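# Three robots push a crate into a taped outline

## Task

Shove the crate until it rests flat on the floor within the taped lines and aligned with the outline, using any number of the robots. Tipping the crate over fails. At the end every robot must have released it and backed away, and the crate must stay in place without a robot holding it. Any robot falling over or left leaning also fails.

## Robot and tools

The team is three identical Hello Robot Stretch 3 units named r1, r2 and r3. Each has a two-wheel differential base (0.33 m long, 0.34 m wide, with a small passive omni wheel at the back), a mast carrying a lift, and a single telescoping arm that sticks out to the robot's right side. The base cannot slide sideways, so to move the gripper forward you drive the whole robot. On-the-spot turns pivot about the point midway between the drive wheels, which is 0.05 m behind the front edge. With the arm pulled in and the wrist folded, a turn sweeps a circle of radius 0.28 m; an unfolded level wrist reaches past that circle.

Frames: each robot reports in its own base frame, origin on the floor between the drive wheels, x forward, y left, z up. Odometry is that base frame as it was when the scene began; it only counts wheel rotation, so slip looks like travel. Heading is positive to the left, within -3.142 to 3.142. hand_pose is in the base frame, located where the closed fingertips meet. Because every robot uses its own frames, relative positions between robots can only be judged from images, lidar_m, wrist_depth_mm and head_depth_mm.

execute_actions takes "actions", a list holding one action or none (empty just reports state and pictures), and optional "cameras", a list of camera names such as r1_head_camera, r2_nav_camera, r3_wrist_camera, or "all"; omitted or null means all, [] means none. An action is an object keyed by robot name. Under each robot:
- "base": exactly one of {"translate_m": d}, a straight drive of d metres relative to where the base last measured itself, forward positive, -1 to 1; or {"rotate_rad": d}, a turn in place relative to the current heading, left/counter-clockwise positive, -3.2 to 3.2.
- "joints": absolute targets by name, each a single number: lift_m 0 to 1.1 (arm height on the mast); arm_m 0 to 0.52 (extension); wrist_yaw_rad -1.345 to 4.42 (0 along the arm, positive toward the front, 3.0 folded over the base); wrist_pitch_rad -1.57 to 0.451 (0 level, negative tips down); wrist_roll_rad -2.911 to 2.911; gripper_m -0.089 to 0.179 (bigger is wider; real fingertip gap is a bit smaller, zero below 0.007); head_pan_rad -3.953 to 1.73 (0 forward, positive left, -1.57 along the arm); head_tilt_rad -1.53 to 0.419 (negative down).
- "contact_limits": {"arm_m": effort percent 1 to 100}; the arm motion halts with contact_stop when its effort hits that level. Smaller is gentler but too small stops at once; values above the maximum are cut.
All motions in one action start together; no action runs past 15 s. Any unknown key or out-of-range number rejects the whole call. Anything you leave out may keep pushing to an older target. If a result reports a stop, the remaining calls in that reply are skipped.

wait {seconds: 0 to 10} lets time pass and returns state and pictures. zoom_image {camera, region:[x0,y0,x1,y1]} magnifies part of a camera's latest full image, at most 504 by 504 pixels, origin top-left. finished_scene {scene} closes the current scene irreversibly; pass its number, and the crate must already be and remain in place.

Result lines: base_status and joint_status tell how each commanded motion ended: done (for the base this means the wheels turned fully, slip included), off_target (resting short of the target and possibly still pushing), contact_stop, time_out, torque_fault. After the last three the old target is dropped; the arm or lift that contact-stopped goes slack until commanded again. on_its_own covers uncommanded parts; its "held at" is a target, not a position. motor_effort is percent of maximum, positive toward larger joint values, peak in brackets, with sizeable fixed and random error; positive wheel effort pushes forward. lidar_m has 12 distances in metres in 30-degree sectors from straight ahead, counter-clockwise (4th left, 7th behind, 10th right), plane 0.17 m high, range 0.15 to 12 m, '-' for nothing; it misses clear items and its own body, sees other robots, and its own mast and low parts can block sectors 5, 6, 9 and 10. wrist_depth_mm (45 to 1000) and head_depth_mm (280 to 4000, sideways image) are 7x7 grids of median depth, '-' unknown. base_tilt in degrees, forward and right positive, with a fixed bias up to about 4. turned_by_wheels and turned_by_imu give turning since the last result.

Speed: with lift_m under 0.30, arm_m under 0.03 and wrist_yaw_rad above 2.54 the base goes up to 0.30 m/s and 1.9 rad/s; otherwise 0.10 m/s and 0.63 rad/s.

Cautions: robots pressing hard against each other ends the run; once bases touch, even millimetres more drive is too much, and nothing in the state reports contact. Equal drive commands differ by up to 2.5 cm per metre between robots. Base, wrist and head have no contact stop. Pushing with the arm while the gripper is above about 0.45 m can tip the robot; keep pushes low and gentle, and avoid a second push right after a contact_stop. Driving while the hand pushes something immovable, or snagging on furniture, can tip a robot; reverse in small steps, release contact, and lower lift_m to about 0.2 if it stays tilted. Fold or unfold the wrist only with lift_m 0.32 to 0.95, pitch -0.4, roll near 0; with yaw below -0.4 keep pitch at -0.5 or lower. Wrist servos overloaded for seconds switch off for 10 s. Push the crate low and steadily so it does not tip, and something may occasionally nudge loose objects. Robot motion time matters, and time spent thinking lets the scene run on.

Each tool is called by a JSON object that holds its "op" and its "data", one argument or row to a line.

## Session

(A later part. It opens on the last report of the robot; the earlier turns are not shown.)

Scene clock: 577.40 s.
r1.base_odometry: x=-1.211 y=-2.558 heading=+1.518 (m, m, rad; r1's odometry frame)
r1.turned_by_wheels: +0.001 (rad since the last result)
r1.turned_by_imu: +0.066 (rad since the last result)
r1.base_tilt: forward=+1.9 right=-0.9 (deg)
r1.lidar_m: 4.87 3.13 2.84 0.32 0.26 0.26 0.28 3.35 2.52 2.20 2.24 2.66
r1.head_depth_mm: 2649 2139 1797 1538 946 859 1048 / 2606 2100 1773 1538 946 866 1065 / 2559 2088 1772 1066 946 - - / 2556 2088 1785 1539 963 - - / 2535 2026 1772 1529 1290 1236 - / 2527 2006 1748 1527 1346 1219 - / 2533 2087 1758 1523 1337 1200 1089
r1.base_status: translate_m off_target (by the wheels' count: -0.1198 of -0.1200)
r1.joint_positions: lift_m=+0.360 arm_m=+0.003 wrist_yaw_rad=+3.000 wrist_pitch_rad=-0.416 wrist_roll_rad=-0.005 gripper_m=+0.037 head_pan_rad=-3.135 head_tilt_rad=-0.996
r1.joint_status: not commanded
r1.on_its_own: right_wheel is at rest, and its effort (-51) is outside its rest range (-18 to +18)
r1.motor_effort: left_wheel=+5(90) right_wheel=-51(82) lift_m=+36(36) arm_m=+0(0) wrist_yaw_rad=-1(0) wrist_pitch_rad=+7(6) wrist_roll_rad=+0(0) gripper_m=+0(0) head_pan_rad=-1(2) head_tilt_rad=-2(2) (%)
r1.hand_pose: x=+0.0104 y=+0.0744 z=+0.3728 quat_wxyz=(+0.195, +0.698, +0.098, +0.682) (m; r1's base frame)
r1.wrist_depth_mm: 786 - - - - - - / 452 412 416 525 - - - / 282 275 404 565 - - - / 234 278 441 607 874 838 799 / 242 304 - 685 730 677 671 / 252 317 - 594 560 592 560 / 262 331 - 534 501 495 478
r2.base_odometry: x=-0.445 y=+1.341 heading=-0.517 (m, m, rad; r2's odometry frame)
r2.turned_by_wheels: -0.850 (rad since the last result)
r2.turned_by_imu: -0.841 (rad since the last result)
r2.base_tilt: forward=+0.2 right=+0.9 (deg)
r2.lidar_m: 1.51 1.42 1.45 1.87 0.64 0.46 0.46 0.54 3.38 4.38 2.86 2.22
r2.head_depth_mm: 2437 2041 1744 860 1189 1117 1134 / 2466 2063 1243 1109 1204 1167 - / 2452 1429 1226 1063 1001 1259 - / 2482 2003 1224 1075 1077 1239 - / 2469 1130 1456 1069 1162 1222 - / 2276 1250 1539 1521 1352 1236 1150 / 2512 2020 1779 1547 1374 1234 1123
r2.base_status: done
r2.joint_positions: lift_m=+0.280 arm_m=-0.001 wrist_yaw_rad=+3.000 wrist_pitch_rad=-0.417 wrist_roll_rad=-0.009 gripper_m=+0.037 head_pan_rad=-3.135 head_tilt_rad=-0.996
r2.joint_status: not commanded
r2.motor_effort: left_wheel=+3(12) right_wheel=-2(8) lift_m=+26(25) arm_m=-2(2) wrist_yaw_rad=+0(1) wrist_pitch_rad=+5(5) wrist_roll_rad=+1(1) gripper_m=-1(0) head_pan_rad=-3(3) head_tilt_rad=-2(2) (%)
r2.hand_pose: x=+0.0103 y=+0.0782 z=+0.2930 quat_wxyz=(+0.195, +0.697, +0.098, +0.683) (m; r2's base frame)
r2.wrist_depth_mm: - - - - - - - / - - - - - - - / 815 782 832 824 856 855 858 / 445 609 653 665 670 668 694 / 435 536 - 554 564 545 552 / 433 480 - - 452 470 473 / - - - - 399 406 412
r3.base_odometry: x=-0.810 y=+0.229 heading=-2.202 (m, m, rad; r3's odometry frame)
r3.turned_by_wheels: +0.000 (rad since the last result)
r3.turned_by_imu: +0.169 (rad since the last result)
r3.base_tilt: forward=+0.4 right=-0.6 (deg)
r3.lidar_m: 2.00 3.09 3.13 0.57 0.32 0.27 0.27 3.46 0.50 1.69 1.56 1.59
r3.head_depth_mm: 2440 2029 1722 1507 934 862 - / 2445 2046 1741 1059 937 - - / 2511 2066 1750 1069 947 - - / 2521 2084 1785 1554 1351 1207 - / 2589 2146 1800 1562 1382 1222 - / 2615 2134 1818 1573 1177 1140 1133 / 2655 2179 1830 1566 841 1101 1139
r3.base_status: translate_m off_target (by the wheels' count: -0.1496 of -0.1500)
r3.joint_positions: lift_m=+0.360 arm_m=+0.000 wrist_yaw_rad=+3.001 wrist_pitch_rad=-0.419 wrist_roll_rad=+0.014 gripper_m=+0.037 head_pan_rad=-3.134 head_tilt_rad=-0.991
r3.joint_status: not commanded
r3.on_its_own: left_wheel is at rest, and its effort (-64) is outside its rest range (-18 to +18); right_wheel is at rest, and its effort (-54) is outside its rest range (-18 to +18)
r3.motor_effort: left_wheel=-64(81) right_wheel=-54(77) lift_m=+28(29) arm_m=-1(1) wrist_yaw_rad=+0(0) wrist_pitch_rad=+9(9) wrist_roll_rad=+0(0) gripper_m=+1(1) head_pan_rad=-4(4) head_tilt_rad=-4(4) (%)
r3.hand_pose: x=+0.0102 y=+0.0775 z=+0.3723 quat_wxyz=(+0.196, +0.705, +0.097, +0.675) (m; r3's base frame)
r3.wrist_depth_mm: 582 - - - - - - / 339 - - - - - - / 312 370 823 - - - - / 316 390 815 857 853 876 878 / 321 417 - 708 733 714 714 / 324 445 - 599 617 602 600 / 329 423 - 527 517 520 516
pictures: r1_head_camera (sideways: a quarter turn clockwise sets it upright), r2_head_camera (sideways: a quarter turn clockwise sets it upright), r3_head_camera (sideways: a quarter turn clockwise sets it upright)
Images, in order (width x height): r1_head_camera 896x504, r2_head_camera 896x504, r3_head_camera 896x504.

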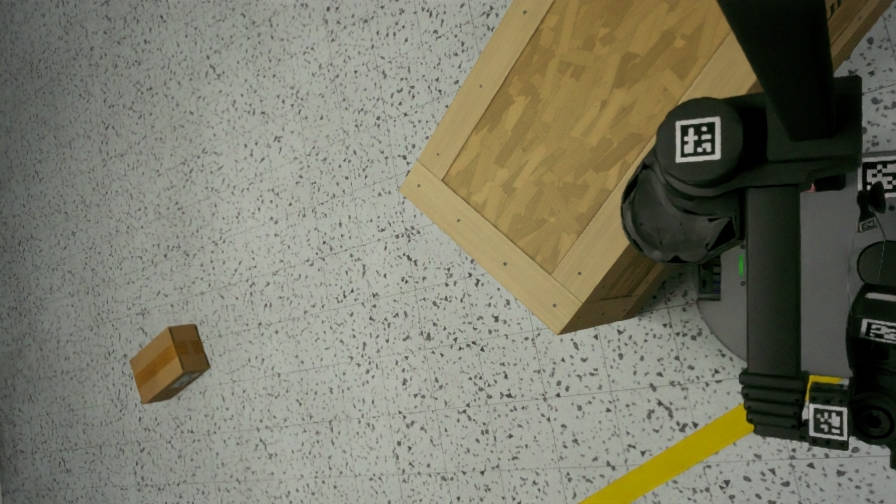

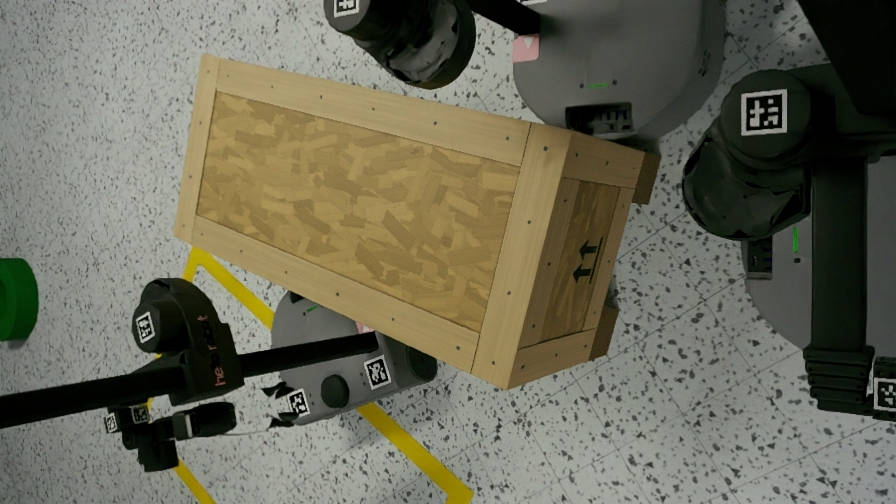

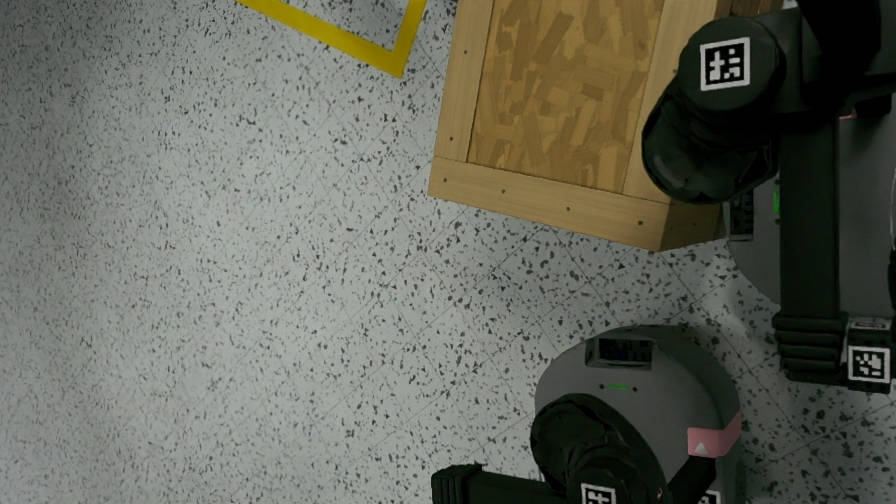

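{"op": "execute_actions", "data": {
  "actions": [
    {"r2":{"base":{"rotate_rad":1.29}},"r3":{"base":{"rotate_rad":-0.27}}}
  ],
  "cameras": ["r3_head_camera"]
}}

{"op": "execute_actions", "data": {
  "actions": [
    {"r1":{"base":{"translate_m":-0.12}},"r2":{"base":{"translate_m":0.68}},"r3":{"base":{"translate_m":-0.11}}}
  ],
  "cameras": ["r3_head_camera","r2_nav_camera","r1_head_camera"]
}}

Scene clock: 596.57 s.
r1.base_odometry: x=-1.211 y=-2.558 heading=+1.518 (m, m, rad; r1's odometry frame)
r1.turned_by_wheels: +0.000 (rad since the last result)
r1.turned_by_imu: +0.000 (rad since the last result)
r1.base_tilt: forward=+1.9 right=-1.0 (deg)
r1.lidar_m: 4.88 3.14 2.83 0.32 0.26 0.26 0.28 3.36 2.53 2.20 2.24 2.65
r1.head_depth_mm: 2601 2089 1796 1549 944 861 1049 / 2561 2129 1770 1531 944 861 1058 / 2561 2095 1776 1066 944 - - / 2554 2095 1764 1541 958 - - / 2552 2034 1770 1532 1284 1238 - / 2547 2028 1766 1512 1348 1219 - / 2533 2086 1762 1516 1344 1207 1091
r1.base_status: not commanded
r1.joint_positions: lift_m=+0.360 arm_m=+0.003 wrist_yaw_rad=+3.000 wrist_pitch_rad=-0.416 wrist_roll_rad=-0.005 gripper_m=+0.037 head_pan_rad=-3.135 head_tilt_rad=-0.996
r1.joint_status: not commanded
r1.on_its_own: right_wheel is at rest, and its effort (-50) is outside its rest range (-18 to +18)
r1.motor_effort: left_wheel=+5(4) right_wheel=-50(50) lift_m=+36(37) arm_m=+0(0) wrist_yaw_rad=+0(1) wrist_pitch_rad=+7(6) wrist_roll_rad=+0(0) gripper_m=+0(0) head_pan_rad=-1(0) head_tilt_rad=-2(2) (%)
r1.hand_pose: x=+0.0104 y=+0.0744 z=+0.3728 quat_wxyz=(+0.195, +0.698, +0.098, +0.682) (m; r1's base frame)
r1.wrist_depth_mm: - - - - - - - / 452 410 418 517 - - - / 282 279 405 560 - - - / 231 275 447 609 862 849 808 / 242 301 - 684 711 683 653 / 251 315 - 598 566 563 562 / 261 327 - 548 506 489 476
r2.base_odometry: x=-0.445 y=+1.341 heading=+0.773 (m, m, rad; r2's odometry frame)
r2.turned_by_wheels: +1.290 (rad since the last result)
r2.turned_by_imu: +1.273 (rad since the last result)
r2.base_tilt: forward=+0.3 right=+0.9 (deg)
r2.lidar_m: 1.55 2.41 0.63 0.46 0.48 3.31 3.62 2.85 3.59 1.77 1.43 1.42
r2.head_depth_mm: 2460 2030 1742 1530 1348 1226 1141 / 2463 2043 1754 1527 1353 1241 - / 2457 2038 1750 1532 1356 1256 - / 2460 2054 1766 1526 1361 1246 - / 2505 2055 1748 1528 1362 1231 - / 2493 2073 1770 1560 1369 1233 1141 / 2520 2073 1775 1554 1375 1234 1114
r2.base_status: done
r2.joint_positions: lift_m=+0.280 arm_m=-0.001 wrist_yaw_rad=+3.000 wrist_pitch_rad=-0.417 wrist_roll_rad=-0.009 gripper_m=+0.037 head_pan_rad=-3.135 head_tilt_rad=-0.996
r2.joint_status: not commanded
r2.motor_effort: left_wheel=-1(9) right_wheel=+2(11) lift_m=+26(26) arm_m=-2(2) wrist_yaw_rad=+0(1) wrist_pitch_rad=+5(5) wrist_roll_rad=+1(1) gripper_m=+1(0) head_pan_rad=-2(3) head_tilt_rad=-1(2) (%)
r2.hand_pose: x=+0.0103 y=+0.0782 z=+0.2930 quat_wxyz=(+0.195, +0.697, +0.098, +0.683) (m; r2's base frame)
r2.wrist_depth_mm: 404 - 438 - - - - / 437 - 478 713 - - - / 481 496 531 567 575 871 862 / 602 556 608 611 607 671 680 / 532 537 - 558 556 552 557 / 457 486 - - 447 469 474 / - - - - 404 405 409
r3.base_odometry: x=-0.810 y=+0.229 heading=-2.471 (m, m, rad; r3's odometry frame)
r3.turned_by_wheels: -0.270 (rad since the last result)
r3.turned_by_imu: -0.249 (rad since the last result)
r3.base_tilt: forward=+0.4 right=-0.6 (deg)
r3.lidar_m: 1.72 2.69 3.07 3.38 0.40 0.29 0.28 0.29 0.56 1.94 1.57 1.56
r3.head_depth_mm: 2459 2016 1163 1048 932 876 - / 2486 2032 1745 1056 940 - - / 2498 2065 1774 1069 946 - - / 2528 2102 1789 1077 954 918 - / 2562 2129 1793 1561 1361 1224 - / 2604 2140 1820 1578 1393 1242 1133 / 2659 2176 1843 1598 1375 1141 1134
r3.base_status: done
r3.joint_positions: lift_m=+0.360 arm_m=+0.000 wrist_yaw_rad=+3.001 wrist_pitch_rad=-0.419 wrist_roll_rad=+0.014 gripper_m=+0.037 head_pan_rad=-3.134 head_tilt_rad=-0.991
r3.joint_status: not commanded
r3.on_its_own: right_wheel is at rest, and its effort (-31) is outside its rest range (-18 to +18)
r3.motor_effort: left_wheel=-4(47) right_wheel=-31(68) lift_m=+28(28) arm_m=-1(1) wrist_yaw_rad=-1(1) wrist_pitch_rad=+9(9) wrist_roll_rad=+0(0) gripper_m=+1(0) head_pan_rad=-4(4) head_tilt_rad=-3(4) (%)
r3.hand_pose: x=+0.0102 y=+0.0775 z=+0.3723 quat_wxyz=(+0.196, +0.705, +0.097, +0.675) (m; r3's base frame)
r3.wrist_depth_mm: 584 - - - - - - / 410 - - - - - - / 398 523 - - - - - / 395 527 877 870 865 877 878 / 387 564 - 713 747 718 717 / 381 557 - 597 612 597 605 / 376 504 - 532 516 517 523
pictures: r3_head_camera (sideways: a quarter turn clockwise sets it upright)
Images, in order (width x height): r3_head_camera 896x504.

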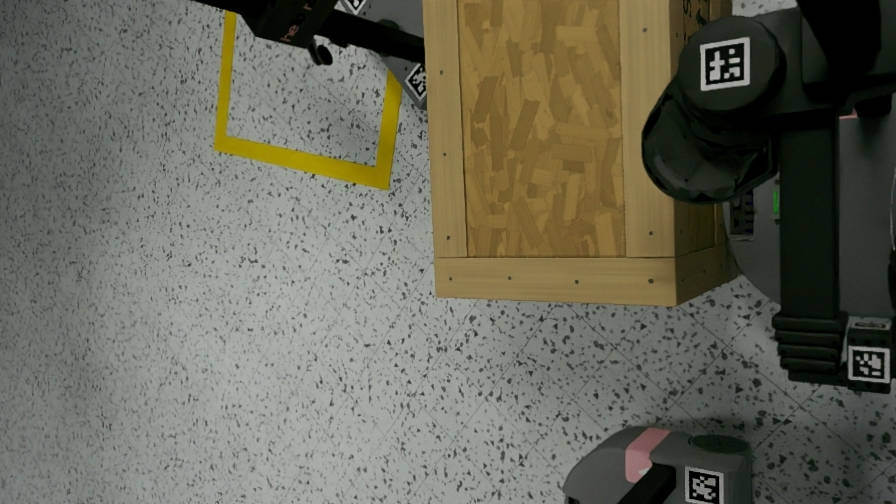

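Scene clock: 600.53 s.
r1.base_odometry: x=-1.218 y=-2.677 heading=+1.518 (m, m, rad; r1's odometry frame)
r1.turned_by_wheels: +0.000 (rad since the last result)
r1.turned_by_imu: -0.049 (rad since the last result)
r1.base_tilt: forward=+1.9 right=-1.0 (deg)
r1.lidar_m: 4.45 3.23 0.40 0.26 0.24 0.24 0.30 3.25 2.59 2.23 2.22 2.58
r1.head_depth_mm: 2582 2130 1774 1543 947 856 764 / 2584 2121 1776 1066 943 863 1055 / 2572 2104 1764 1064 945 - - / 2579 2091 1775 1522 971 - - / 2560 2093 1756 1540 1353 1243 - / 2485 1977 1768 1522 1348 1220 - / 2505 2072 1755 1518 1351 1216 1093
r1.base_status: translate_m off_target (by the wheels' count: -0.1196 of -0.1200)
r1.joint_positions: lift_m=+0.360 arm_m=+0.003 wrist_yaw_rad=+3.000 wrist_pitch_rad=-0.416 wrist_roll_rad=-0.005 gripper_m=+0.037 head_pan_rad=-3.135 head_tilt_rad=-0.996
r1.joint_status: not commanded
r1.on_its_own: left_wheel is at rest, and its effort (-65) is outside its rest range (-18 to +18); right_wheel is at rest, and its effort (-50) is outside its rest range (-18 to +18)
r1.motor_effort: left_wheel=-65(73) right_wheel=-50(73) lift_m=+37(36) arm_m=+0(0) wrist_yaw_rad=+0(0) wrist_pitch_rad=+7(6) wrist_roll_rad=+0(0) gripper_m=+0(0) head_pan_rad=-1(1) head_tilt_rad=-2(2) (%)
r1.hand_pose: x=+0.0104 y=+0.0744 z=+0.3728 quat_wxyz=(+0.195, +0.698, +0.098, +0.682) (m; r1's base frame)
r1.wrist_depth_mm: - - - - - - - / 453 411 397 402 523 - - / 285 268 326 404 - - - / 228 253 356 452 801 849 825 / 232 276 - 516 683 673 660 / 245 301 - 569 562 571 550 / 262 316 - 530 495 483 483
r2.base_odometry: x=+0.042 y=+1.816 heading=+0.773 (m, m, rad; r2's odometry frame)
r2.turned_by_wheels: +0.000 (rad since the last result)
r2.turned_by_imu: +0.004 (rad since the last result)
r2.base_tilt: forward=+0.3 right=+0.9 (deg)
r2.lidar_m: 0.98 1.53 3.29 3.64 0.69 0.87 4.21 3.41 2.22 1.11 0.90 0.89
r2.head_depth_mm: 2459 2050 1741 1506 1342 1219 1133 / 2481 2045 1742 1542 1351 1233 - / 2454 2055 1763 1530 1359 1257 - / 2461 2050 1748 1537 1357 1241 - / 2508 2055 1754 1544 1360 1230 - / 2480 2064 1751 1546 1363 1227 1152 / 2478 2065 1773 1538 1374 1229 1119
r2.base_status: done
r2.joint_positions: lift_m=+0.280 arm_m=-0.001 wrist_yaw_rad=+3.000 wrist_pitch_rad=-0.417 wrist_roll_rad=-0.009 gripper_m=+0.037 head_pan_rad=-3.135 head_tilt_rad=-0.996
r2.joint_status: not commanded
r2.motor_effort: left_wheel=-2(8) right_wheel=+3(10) lift_m=+26(25) arm_m=-3(2) wrist_yaw_rad=+0(0) wrist_pitch_rad=+5(5) wrist_roll_rad=+0(1) gripper_m=+1(1) head_pan_rad=-4(3) head_tilt_rad=-2(2) (%)
r2.hand_pose: x=+0.0103 y=+0.0782 z=+0.2930 quat_wxyz=(+0.195, +0.697, +0.098, +0.683) (m; r2's base frame)
r2.wrist_depth_mm: 830 - - - - - - / 664 - - - - - - / 539 729 819 838 851 871 861 / 514 649 644 664 666 671 677 / 513 532 - 559 562 552 558 / 456 484 - - 446 466 474 / - - - - 402 406 405
r3.base_odometry: x=-0.724 y=+0.297 heading=-2.472 (m, m, rad; r3's odometry frame)
r3.turned_by_wheels: +0.000 (rad since the last result)
r3.turned_by_imu: +0.108 (rad since the last result)
r3.base_tilt: forward=+0.4 right=-0.6 (deg)
r3.lidar_m: 1.85 3.12 3.12 0.45 0.29 0.27 0.27 0.34 3.19 1.84 0.56 1.60
r3.head_depth_mm: 2424 2026 1728 1509 931 861 - / 2471 2044 1755 1056 939 - - / 2491 2063 1758 1070 951 - - / 2555 2103 1775 1555 954 1125 - / 2590 2107 1804 1563 1380 1230 - / 2597 2168 1815 1576 1391 1245 1132 / 2652 2174 1836 1601 1405 1256 1133
r3.base_status: translate_m off_target (by the wheels' count: -0.1095 of -0.1100)
r3.joint_positions: lift_m=+0.360 arm_m=+0.000 wrist_yaw_rad=+3.001 wrist_pitch_rad=-0.419 wrist_roll_rad=+0.014 gripper_m=+0.037 head_pan_rad=-3.134 head_tilt_rad=-0.991
r3.joint_status: not commanded
r3.on_its_own: left_wheel is at rest, and its effort (-75) is outside its rest range (-18 to +18); right_wheel is at rest, and its effort (-71) is outside its rest range (-18 to +18)
r3.motor_effort: left_wheel=-75(83) right_wheel=-71(77) lift_m=+28(28) arm_m=-1(1) wrist_yaw_rad=-1(0) wrist_pitch_rad=+9(9) wrist_roll_rad=+0(0) gripper_m=+1(1) head_pan_rad=-4(4) head_tilt_rad=-5(5) (%)
r3.hand_pose: x=+0.0102 y=+0.0775 z=+0.3723 quat_wxyz=(+0.196, +0.705, +0.097, +0.675) (m; r3's base frame)
r3.wrist_depth_mm: 591 - 643 - - - - / 345 - 559 - - - - / 278 324 598 - - - - / 285 342 661 871 851 878 890 / 294 366 - 712 744 701 713 / 301 394 - 598 618 599 599 / 310 388 - 529 519 515 521
pictures: r1_head_camera (sideways: a quarter turn clockwise sets it upright), r2_nav_camera (sideways: a quarter turn counterclockwise sets it upright), r3_head_camera (sideways: a quarter turn clockwise sets it upright)
Images, in order (width x height): r1_head_camera 896x504, r2_nav_camera 672x504, r3_head_camera 896x504.

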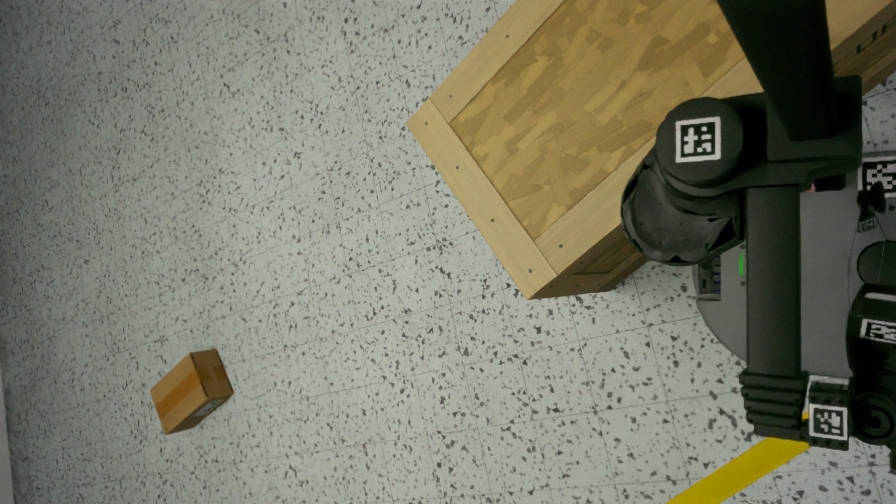

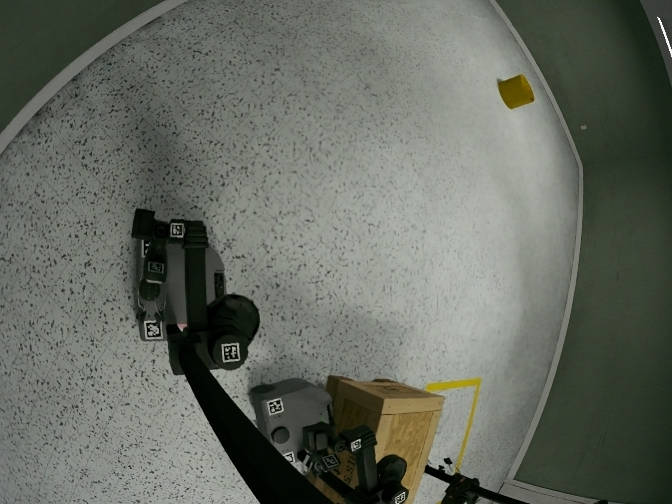

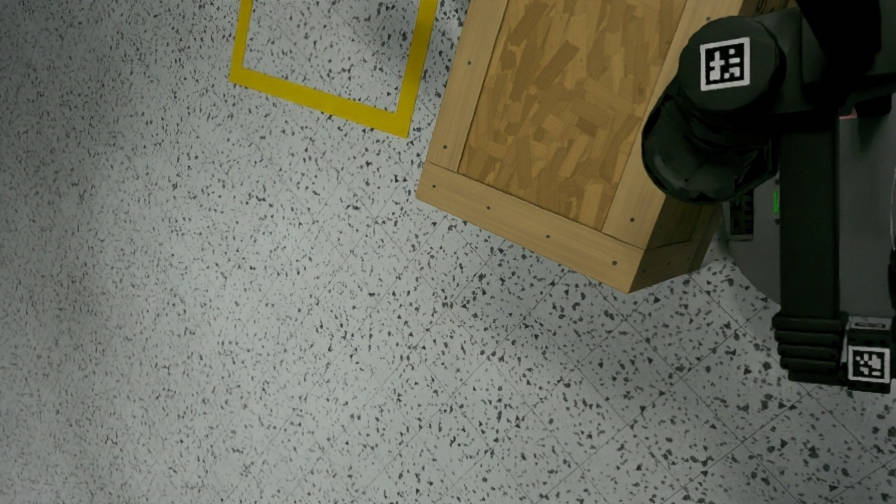

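{"op": "execute_actions", "data": {
  "actions": [
    {"r1":{"base":{"translate_m":0.1},"joints":{"lift_m":0.28}},"r2":{"base":{"rotate_rad":1.2}},"r3":{"base":{"translate_m":0.05}}}
  ],
  "cameras": []
}}

{"op": "execute_actions", "data": {
  "actions": [
    {"r1":{"base":{"translate_m":0.9},"joints":{"head_tilt_rad":-0.85,"head_pan_rad":-2.8}},"r2":{"base":{"translate_m":0.865}},"r3":{"base":{"rotate_rad":-0.95}}}
  ],
  "cameras": ["r2_nav_camera"]
}}

{"op": "execute_actions", "data": {
  "actions": [
    {"r2":{"base":{"rotate_rad":-1.535}},"r3":{"base":{"translate_m":0.2}}}
  ],
  "cameras": ["r2_head_camera","r1_head_camera"]
}}

Scene clock: 632.20 s.
r1.base_odometry: x=-1.212 y=-2.577 heading=+1.518 (m, m, rad; r1's odometry frame)
r1.turned_by_wheels: +0.000 (rad since the last result)
r1.turned_by_imu: +0.000 (rad since the last result)
r1.base_tilt: forward=+1.8 right=-1.0 (deg)
r1.lidar_m: 4.37 3.14 2.93 0.33 0.30 0.31 0.38 3.34 2.57 2.19 2.22 2.56
r1.head_depth_mm: 2548 2102 1781 1091 941 858 973 / 2596 2117 1770 1074 945 879 1072 / 2554 2102 1752 1062 955 - - / 2558 2089 1766 1068 1160 - - / 2563 2089 1766 1527 1350 1248 - / 2538 2013 1762 1510 1341 1200 - / 2559 2075 1748 1522 1343 1204 1089
r1.base_status: done
r1.joint_positions: lift_m=+0.280 arm_m=+0.003 wrist_yaw_rad=+3.000 wrist_pitch_rad=-0.416 wrist_roll_rad=-0.005 gripper_m=+0.037 head_pan_rad=-3.135 head_tilt_rad=-0.996
r1.joint_status: all done
r1.motor_effort: left_wheel=+1(54) right_wheel=+0(44) lift_m=+21(31) arm_m=+0(0) wrist_yaw_rad=-1(1) wrist_pitch_rad=+7(7) wrist_roll_rad=+0(0) gripper_m=-1(0) head_pan_rad=-1(2) head_tilt_rad=-2(2) (%)
r1.hand_pose: x=+0.0104 y=+0.0744 z=+0.2935 quat_wxyz=(+0.195, +0.698, +0.098, +0.682) (m; r1's base frame)
r1.wrist_depth_mm: 253 - 340 422 - - - / 248 271 364 451 - - - / 261 289 400 510 946 886 871 / 273 316 439 551 720 691 695 / 287 341 - 584 612 566 549 / 302 359 - - 471 478 477 / 314 - - - 424 410 401
r2.base_odometry: x=+0.042 y=+1.816 heading=+1.973 (m, m, rad; r2's odometry frame)
r2.turned_by_wheels: +1.200 (rad since the last result)
r2.turned_by_imu: +1.184 (rad since the last result)
r2.base_tilt: forward=+0.3 right=+1.0 (deg)
r2.lidar_m: 3.30 1.34 0.67 0.87 4.53 3.41 1.69 1.01 0.89 0.90 1.06 1.92
r2.head_depth_mm: 2454 2038 1759 1517 1348 1215 1137 / 2466 2054 1742 1527 1351 1242 - / 2492 2053 1750 1526 1359 1262 - / 2386 2048 1754 1526 1371 1251 - / 2099 2050 1761 1536 1355 1233 - / 1698 1872 1767 1551 1365 1224 1146 / 1427 1550 1651 1541 1371 1232 1123
r2.base_status: done
r2.joint_positions: lift_m=+0.280 arm_m=-0.001 wrist_yaw_rad=+3.000 wrist_pitch_rad=-0.417 wrist_roll_rad=-0.009 gripper_m=+0.037 head_pan_rad=-3.135 head_tilt_rad=-0.996
r2.joint_status: not commanded
r2.motor_effort: left_wheel=-2(9) right_wheel=+2(10) lift_m=+26(26) arm_m=-2(2) wrist_yaw_rad=+1(0) wrist_pitch_rad=+5(5) wrist_roll_rad=+1(1) gripper_m=-1(0) head_pan_rad=-2(3) head_tilt_rad=-2(1) (%)
r2.hand_pose: x=+0.0103 y=+0.0782 z=+0.2930 quat_wxyz=(+0.195, +0.697, +0.098, +0.683) (m; r2's base frame)
r2.wrist_depth_mm: - - - 840 866 961 - / - - - 896 722 - - / 803 786 831 801 636 819 875 / 640 643 655 653 674 670 684 / 539 529 - 553 562 558 550 / 449 491 - - 449 468 472 / - - - - 406 405 409
r3.base_odometry: x=-0.763 y=+0.266 heading=-2.472 (m, m, rad; r3's odometry frame)
r3.turned_by_wheels: +0.000 (rad since the last result)
r3.turned_by_imu: -0.001 (rad since the last result)
r3.base_tilt: forward=+0.4 right=-0.5 (deg)
r3.lidar_m: 1.81 3.08 3.08 0.52 0.34 0.32 0.32 0.40 3.12 0.62 0.63 1.56
r3.head_depth_mm: 2422 2032 1729 1049 935 863 - / 2479 2030 1754 1055 940 - - / 2512 2081 1767 1067 946 - - / 2525 2083 1787 1549 970 1212 - / 2568 2133 1809 1564 1376 1239 - / 2615 2148 1821 1581 1388 1242 1136 / 2644 2175 1831 1596 1402 1255 1137
r3.base_status: done
r3.joint_positions: lift_m=+0.360 arm_m=+0.000 wrist_yaw_rad=+3.001 wrist_pitch_rad=-0.419 wrist_roll_rad=+0.014 gripper_m=+0.037 head_pan_rad=-3.134 head_tilt_rad=-0.991
r3.joint_status: not commanded
r3.motor_effort: left_wheel=+0(62) right_wheel=+0(66) lift_m=+28(28) arm_m=-1(1) wrist_yaw_rad=-1(1) wrist_pitch_rad=+9(9) wrist_roll_rad=+0(0) gripper_m=+1(1) head_pan_rad=-3(4) head_tilt_rad=-3(3) (%)
r3.hand_pose: x=+0.0102 y=+0.0775 z=+0.3723 quat_wxyz=(+0.196, +0.705, +0.097, +0.675) (m; r3's base frame)
r3.wrist_depth_mm: 589 - - - - - - / 340 - 655 - - - - / 323 375 688 - - - - / 331 399 766 876 856 875 885 / 338 425 - 705 743 707 718 / 343 457 - 598 624 598 606 / 350 450 - 533 516 520 518
pictures: none
No camera images: the call's "cameras" was empty. Leave "cameras" out to get every camera's image.

Scene clock: 636.97 s.
r1.base_odometry: x=-1.165 y=-1.678 heading=+1.518 (m, m, rad; r1's odometry frame)
r1.turned_by_wheels: +0.000 (rad since the last result)
r1.turned_by_imu: -0.002 (rad since the last result)
r1.base_tilt: forward=+1.9 right=-1.0 (deg)
r1.lidar_m: 3.94 2.36 3.19 2.76 2.76 0.91 1.07 4.01 2.28 1.98 1.99 2.29
r1.head_depth_mm: 3499 2713 1502 1514 1464 1263 1116 / 3566 2704 1994 1692 1458 1262 1156 / 3621 2666 2134 1713 1447 1267 - / 3553 2688 2084 1721 1452 1265 1165 / 3614 2703 2102 1731 1444 1262 1146 / 3661 2641 2074 1705 1446 1255 1120 / 3664 2681 2087 1703 1448 1251 1110
r1.base_status: done
r1.joint_positions: lift_m=+0.280 arm_m=+0.003 wrist_yaw_rad=+3.000 wrist_pitch_rad=-0.416 wrist_roll_rad=-0.005 gripper_m=+0.037 head_pan_rad=-2.807 head_tilt_rad=-0.852
r1.joint_status: all done
r1.motor_effort: left_wheel=+1(12) right_wheel=+0(8) lift_m=+21(21) arm_m=+0(0) wrist_yaw_rad=+0(0) wrist_pitch_rad=+7(7) wrist_roll_rad=+0(0) gripper_m=+0(0) head_pan_rad=+3(19) head_tilt_rad=+0(9) (%)
r1.hand_pose: x=+0.0104 y=+0.0744 z=+0.2934 quat_wxyz=(+0.195, +0.698, +0.098, +0.682) (m; r1's base frame)
r1.wrist_depth_mm: - - - - - - - / - - - - - - - / - - - 994 926 896 896 / 847 802 782 728 720 712 683 / 647 614 - 611 620 564 548 / 542 518 - - 472 488 472 / 451 - - - 419 410 402
r2.base_odometry: x=-0.296 y=+2.612 heading=+1.973 (m, m, rad; r2's odometry frame)
r2.turned_by_wheels: +0.000 (rad since the last result)
r2.turned_by_imu: +0.006 (rad since the last result)
r2.base_tilt: forward=+0.2 right=+0.9 (deg)
r2.lidar_m: 2.49 2.97 3.56 0.93 0.69 4.09 2.15 1.30 1.15 1.15 1.37 2.49
r2.head_depth_mm: 2470 2046 1742 1526 1359 1222 1139 / 2459 2039 1750 1544 1352 1235 - / 2457 2038 1751 1529 1359 1260 - / 2486 2043 1758 1537 1359 1240 - / 2389 2049 1761 1542 1359 1230 - / 2165 2059 1768 1546 1376 1234 1150 / 1844 1944 1774 1543 1375 1228 1118
r2.base_status: done
r2.joint_positions: lift_m=+0.280 arm_m=-0.001 wrist_yaw_rad=+3.000 wrist_pitch_rad=-0.417 wrist_roll_rad=-0.009 gripper_m=+0.037 head_pan_rad=-3.135 head_tilt_rad=-0.996
r2.joint_status: not commanded
r2.motor_effort: left_wheel=-1(9) right_wheel=+2(10) lift_m=+26(26) arm_m=-3(3) wrist_yaw_rad=+0(0) wrist_pitch_rad=+5(5) wrist_roll_rad=+1(1) gripper_m=+0(0) head_pan_rad=-3(3) head_tilt_rad=-1(2) (%)
r2.hand_pose: x=+0.0103 y=+0.0782 z=+0.2930 quat_wxyz=(+0.195, +0.697, +0.098, +0.683) (m; r2's base frame)
r2.wrist_depth_mm: 709 - 822 - - - - / 636 - 910 - - - - / 528 552 847 835 846 855 862 / 574 592 654 660 659 664 674 / 535 540 - 551 557 555 552 / 458 486 - - 456 464 465 / - - - - 404 402 409
r3.base_odometry: x=-0.763 y=+0.266 heading=+2.862 (m, m, rad; r3's odometry frame)
r3.turned_by_wheels: -0.950 (rad since the last result)
r3.turned_by_imu: -0.939 (rad since the last result)
r3.base_tilt: forward=+0.4 right=-0.5 (deg)
r3.lidar_m: 1.56 1.58 0.56 3.06 3.12 0.46 0.33 0.32 0.33 3.45 2.66 1.71
r3.head_depth_mm: 2361 2013 1725 1067 1294 1241 - / 2350 2042 1750 1062 1104 - - / 2514 2061 1768 1070 982 - - / 2548 2092 1772 1077 955 1105 - / 2574 2105 1805 1089 962 964 - / 2634 2145 1813 1576 967 891 1100 / 2669 2166 1831 1591 980 874 1098
r3.base_status: done
r3.joint_positions: lift_m=+0.360 arm_m=+0.000 wrist_yaw_rad=+3.001 wrist_pitch_rad=-0.419 wrist_roll_rad=+0.014 gripper_m=+0.037 head_pan_rad=-3.134 head_tilt_rad=-0.991
r3.joint_status: not commanded
r3.motor_effort: left_wheel=+2(7) right_wheel=-3(7) lift_m=+28(28) arm_m=-1(1) wrist_yaw_rad=-1(1) wrist_pitch_rad=+9(9) wrist_roll_rad=+0(0) gripper_m=+0(1) head_pan_rad=-4(4) head_tilt_rad=-3(4) (%)
r3.hand_pose: x=+0.0102 y=+0.0775 z=+0.3723 quat_wxyz=(+0.196, +0.705, +0.097, +0.675) (m; r3's base frame)
r3.wrist_depth_mm: - - - - 698 - - / - - - - - - - / - - - - 719 - - / 850 856 861 821 632 641 882 / 696 699 - 710 648 661 711 / 599 590 - 589 617 602 606 / 516 511 - 529 519 517 519
pictures: r2_nav_camera (sideways: a quarter turn counterclockwise sets it upright)
Images, in order (width x height): r2_nav_camera 672x504.

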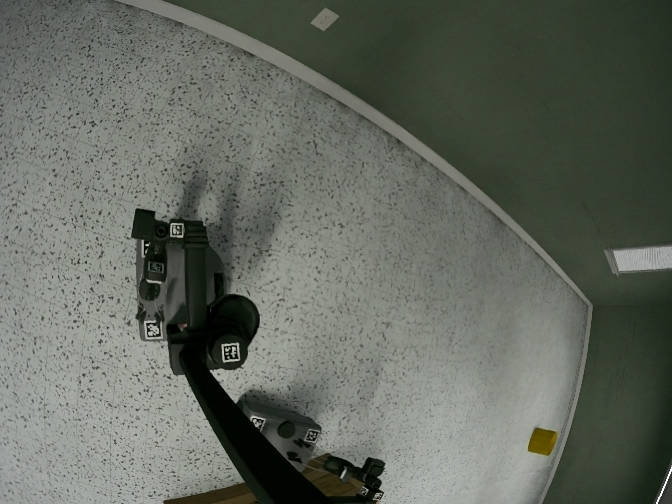

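Scene clock: 640.13 s.
r1.base_odometry: x=-1.165 y=-1.678 heading=+1.518 (m, m, rad; r1's odometry frame)
r1.turned_by_wheels: +0.000 (rad since the last result)
r1.turned_by_imu: +0.000 (rad since the last result)
r1.base_tilt: forward=+1.8 right=-1.0 (deg)
r1.lidar_m: 3.93 2.35 3.17 2.76 2.75 0.91 1.07 4.00 2.28 1.99 1.98 2.29
r1.head_depth_mm: 3579 2698 1518 1522 1453 1266 1127 / 3536 2671 1974 1700 1463 1269 1161 / 3523 2672 2104 1714 1458 1266 - / 3579 2655 2098 1723 1468 1264 1162 / 3609 2704 2105 1715 1450 1260 1160 / 3578 2694 2067 1714 1458 1254 1123 / 3666 2671 2080 1708 1463 1263 1110
r1.base_status: not commanded
r1.joint_positions: lift_m=+0.280 arm_m=+0.003 wrist_yaw_rad=+3.000 wrist_pitch_rad=-0.416 wrist_roll_rad=-0.005 gripper_m=+0.037 head_pan_rad=-2.807 head_tilt_rad=-0.852
r1.joint_status: not commanded
r1.motor_effort: left_wheel=+1(2) right_wheel=+0(0) lift_m=+20(21) arm_m=+0(0) wrist_yaw_rad=-1(0) wrist_pitch_rad=+7(7) wrist_roll_rad=+0(0) gripper_m=+0(1) head_pan_rad=+4(3) head_tilt_rad=+0(0) (%)
r1.hand_pose: x=+0.0104 y=+0.0744 z=+0.2934 quat_wxyz=(+0.195, +0.698, +0.098, +0.682) (m; r1's base frame)
r1.wrist_depth_mm: - - - - - - - / - - - - - - - / - - - 980 952 920 871 / 819 801 762 735 713 698 671 / 646 628 - 592 605 567 549 / 536 525 - - 472 483 471 / 447 - - - 418 408 404
r2.base_odometry: x=-0.296 y=+2.612 heading=+0.438 (m, m, rad; r2's odometry frame)
r2.turned_by_wheels: -1.535 (rad since the last result)
r2.turned_by_imu: -1.516 (rad since the last result)
r2.base_tilt: forward=+0.3 right=+0.9 (deg)
r2.lidar_m: 1.16 1.41 2.48 2.51 3.04 3.55 0.93 0.53 0.63 2.00 1.27 1.15
r2.head_depth_mm: 2458 2045 1741 1516 1353 1220 1137 / 2466 2058 1767 1530 1362 1237 - / 2455 1976 1301 1505 1362 1257 - / 2445 1429 1279 1475 1363 1246 - / 2466 1438 1280 1489 1368 1230 - / 2506 1450 1283 1487 1347 1231 1138 / 2495 2043 1293 1422 1196 1165 1119
r2.base_status: done
r2.joint_positions: lift_m=+0.280 arm_m=-0.001 wrist_yaw_rad=+3.000 wrist_pitch_rad=-0.417 wrist_roll_rad=-0.009 gripper_m=+0.037 head_pan_rad=-3.135 head_tilt_rad=-0.996
r2.joint_status: not commanded
r2.motor_effort: left_wheel=+3(13) right_wheel=-2(8) lift_m=+26(26) arm_m=-3(3) wrist_yaw_rad=+0(1) wrist_pitch_rad=+5(5) wrist_roll_rad=+0(1) gripper_m=+0(0) head_pan_rad=-3(3) head_tilt_rad=-1(1) (%)
r2.hand_pose: x=+0.0103 y=+0.0782 z=+0.2930 quat_wxyz=(+0.195, +0.697, +0.098, +0.683) (m; r2's base frame)
r2.wrist_depth_mm: - - - - - - - / - - - - - - - / 832 785 817 847 849 867 872 / 646 640 660 657 664 669 673 / 533 532 - 553 555 555 558 / 455 487 - - 458 467 472 / - - - - 403 408 406
r3.base_odometry: x=-0.955 y=+0.321 heading=+2.862 (m, m, rad; r3's odometry frame)
r3.turned_by_wheels: +0.000 (rad since the last result)
r3.turned_by_imu: -0.001 (rad since the last result)
r3.base_tilt: forward=+0.4 right=-0.5 (deg)
r3.lidar_m: 1.36 1.38 1.69 0.64 3.14 0.71 0.51 0.48 0.50 3.45 2.34 1.50
r3.head_depth_mm: 2430 2021 1720 1427 1335 1234 - / 2414 2029 1215 1168 1355 - - / 2495 2071 1227 1102 1313 - - / 2529 2110 1240 1078 1220 1244 - / 2592 2130 1801 1087 1064 1240 - / 2611 2156 1825 1099 1001 1210 1127 / 2635 2186 1827 1107 981 1240 1143
r3.base_status: done
r3.joint_positions: lift_m=+0.360 arm_m=+0.000 wrist_yaw_rad=+3.001 wrist_pitch_rad=-0.419 wrist_roll_rad=+0.014 gripper_m=+0.037 head_pan_rad=-3.134 head_tilt_rad=-0.991
r3.joint_status: not commanded
r3.motor_effort: left_wheel=+2(8) right_wheel=-3(4) lift_m=+28(28) arm_m=-1(1) wrist_yaw_rad=-1(1) wrist_pitch_rad=+9(9) wrist_roll_rad=+0(0) gripper_m=+0(0) head_pan_rad=-4(3) head_tilt_rad=-4(3) (%)
r3.hand_pose: x=+0.0102 y=+0.0775 z=+0.3723 quat_wxyz=(+0.196, +0.705, +0.097, +0.675) (m; r3's base frame)
r3.wrist_depth_mm: - - - - 517 - - / - - - - - - - / - - 756 754 - - - / 856 857 647 618 835 865 886 / 701 698 - 650 739 713 713 / 588 590 - 596 617 600 611 / 506 513 - 533 518 516 524
pictures: r1_head_camera (sideways: a quarter turn clockwise sets it upright), r2_head_camera (sideways: a quarter turn clockwise sets it upright)
Images, in order (width x height): r1_head_camera 896x504, r2_head_camera 896x504.

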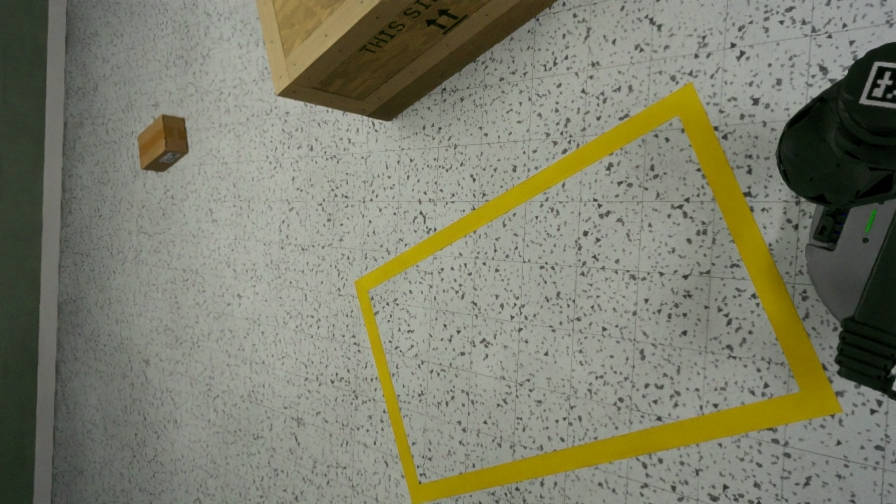

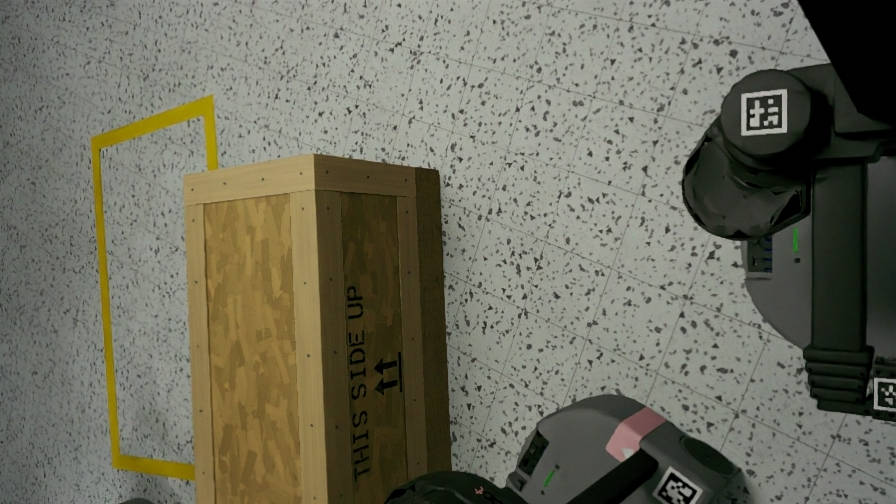

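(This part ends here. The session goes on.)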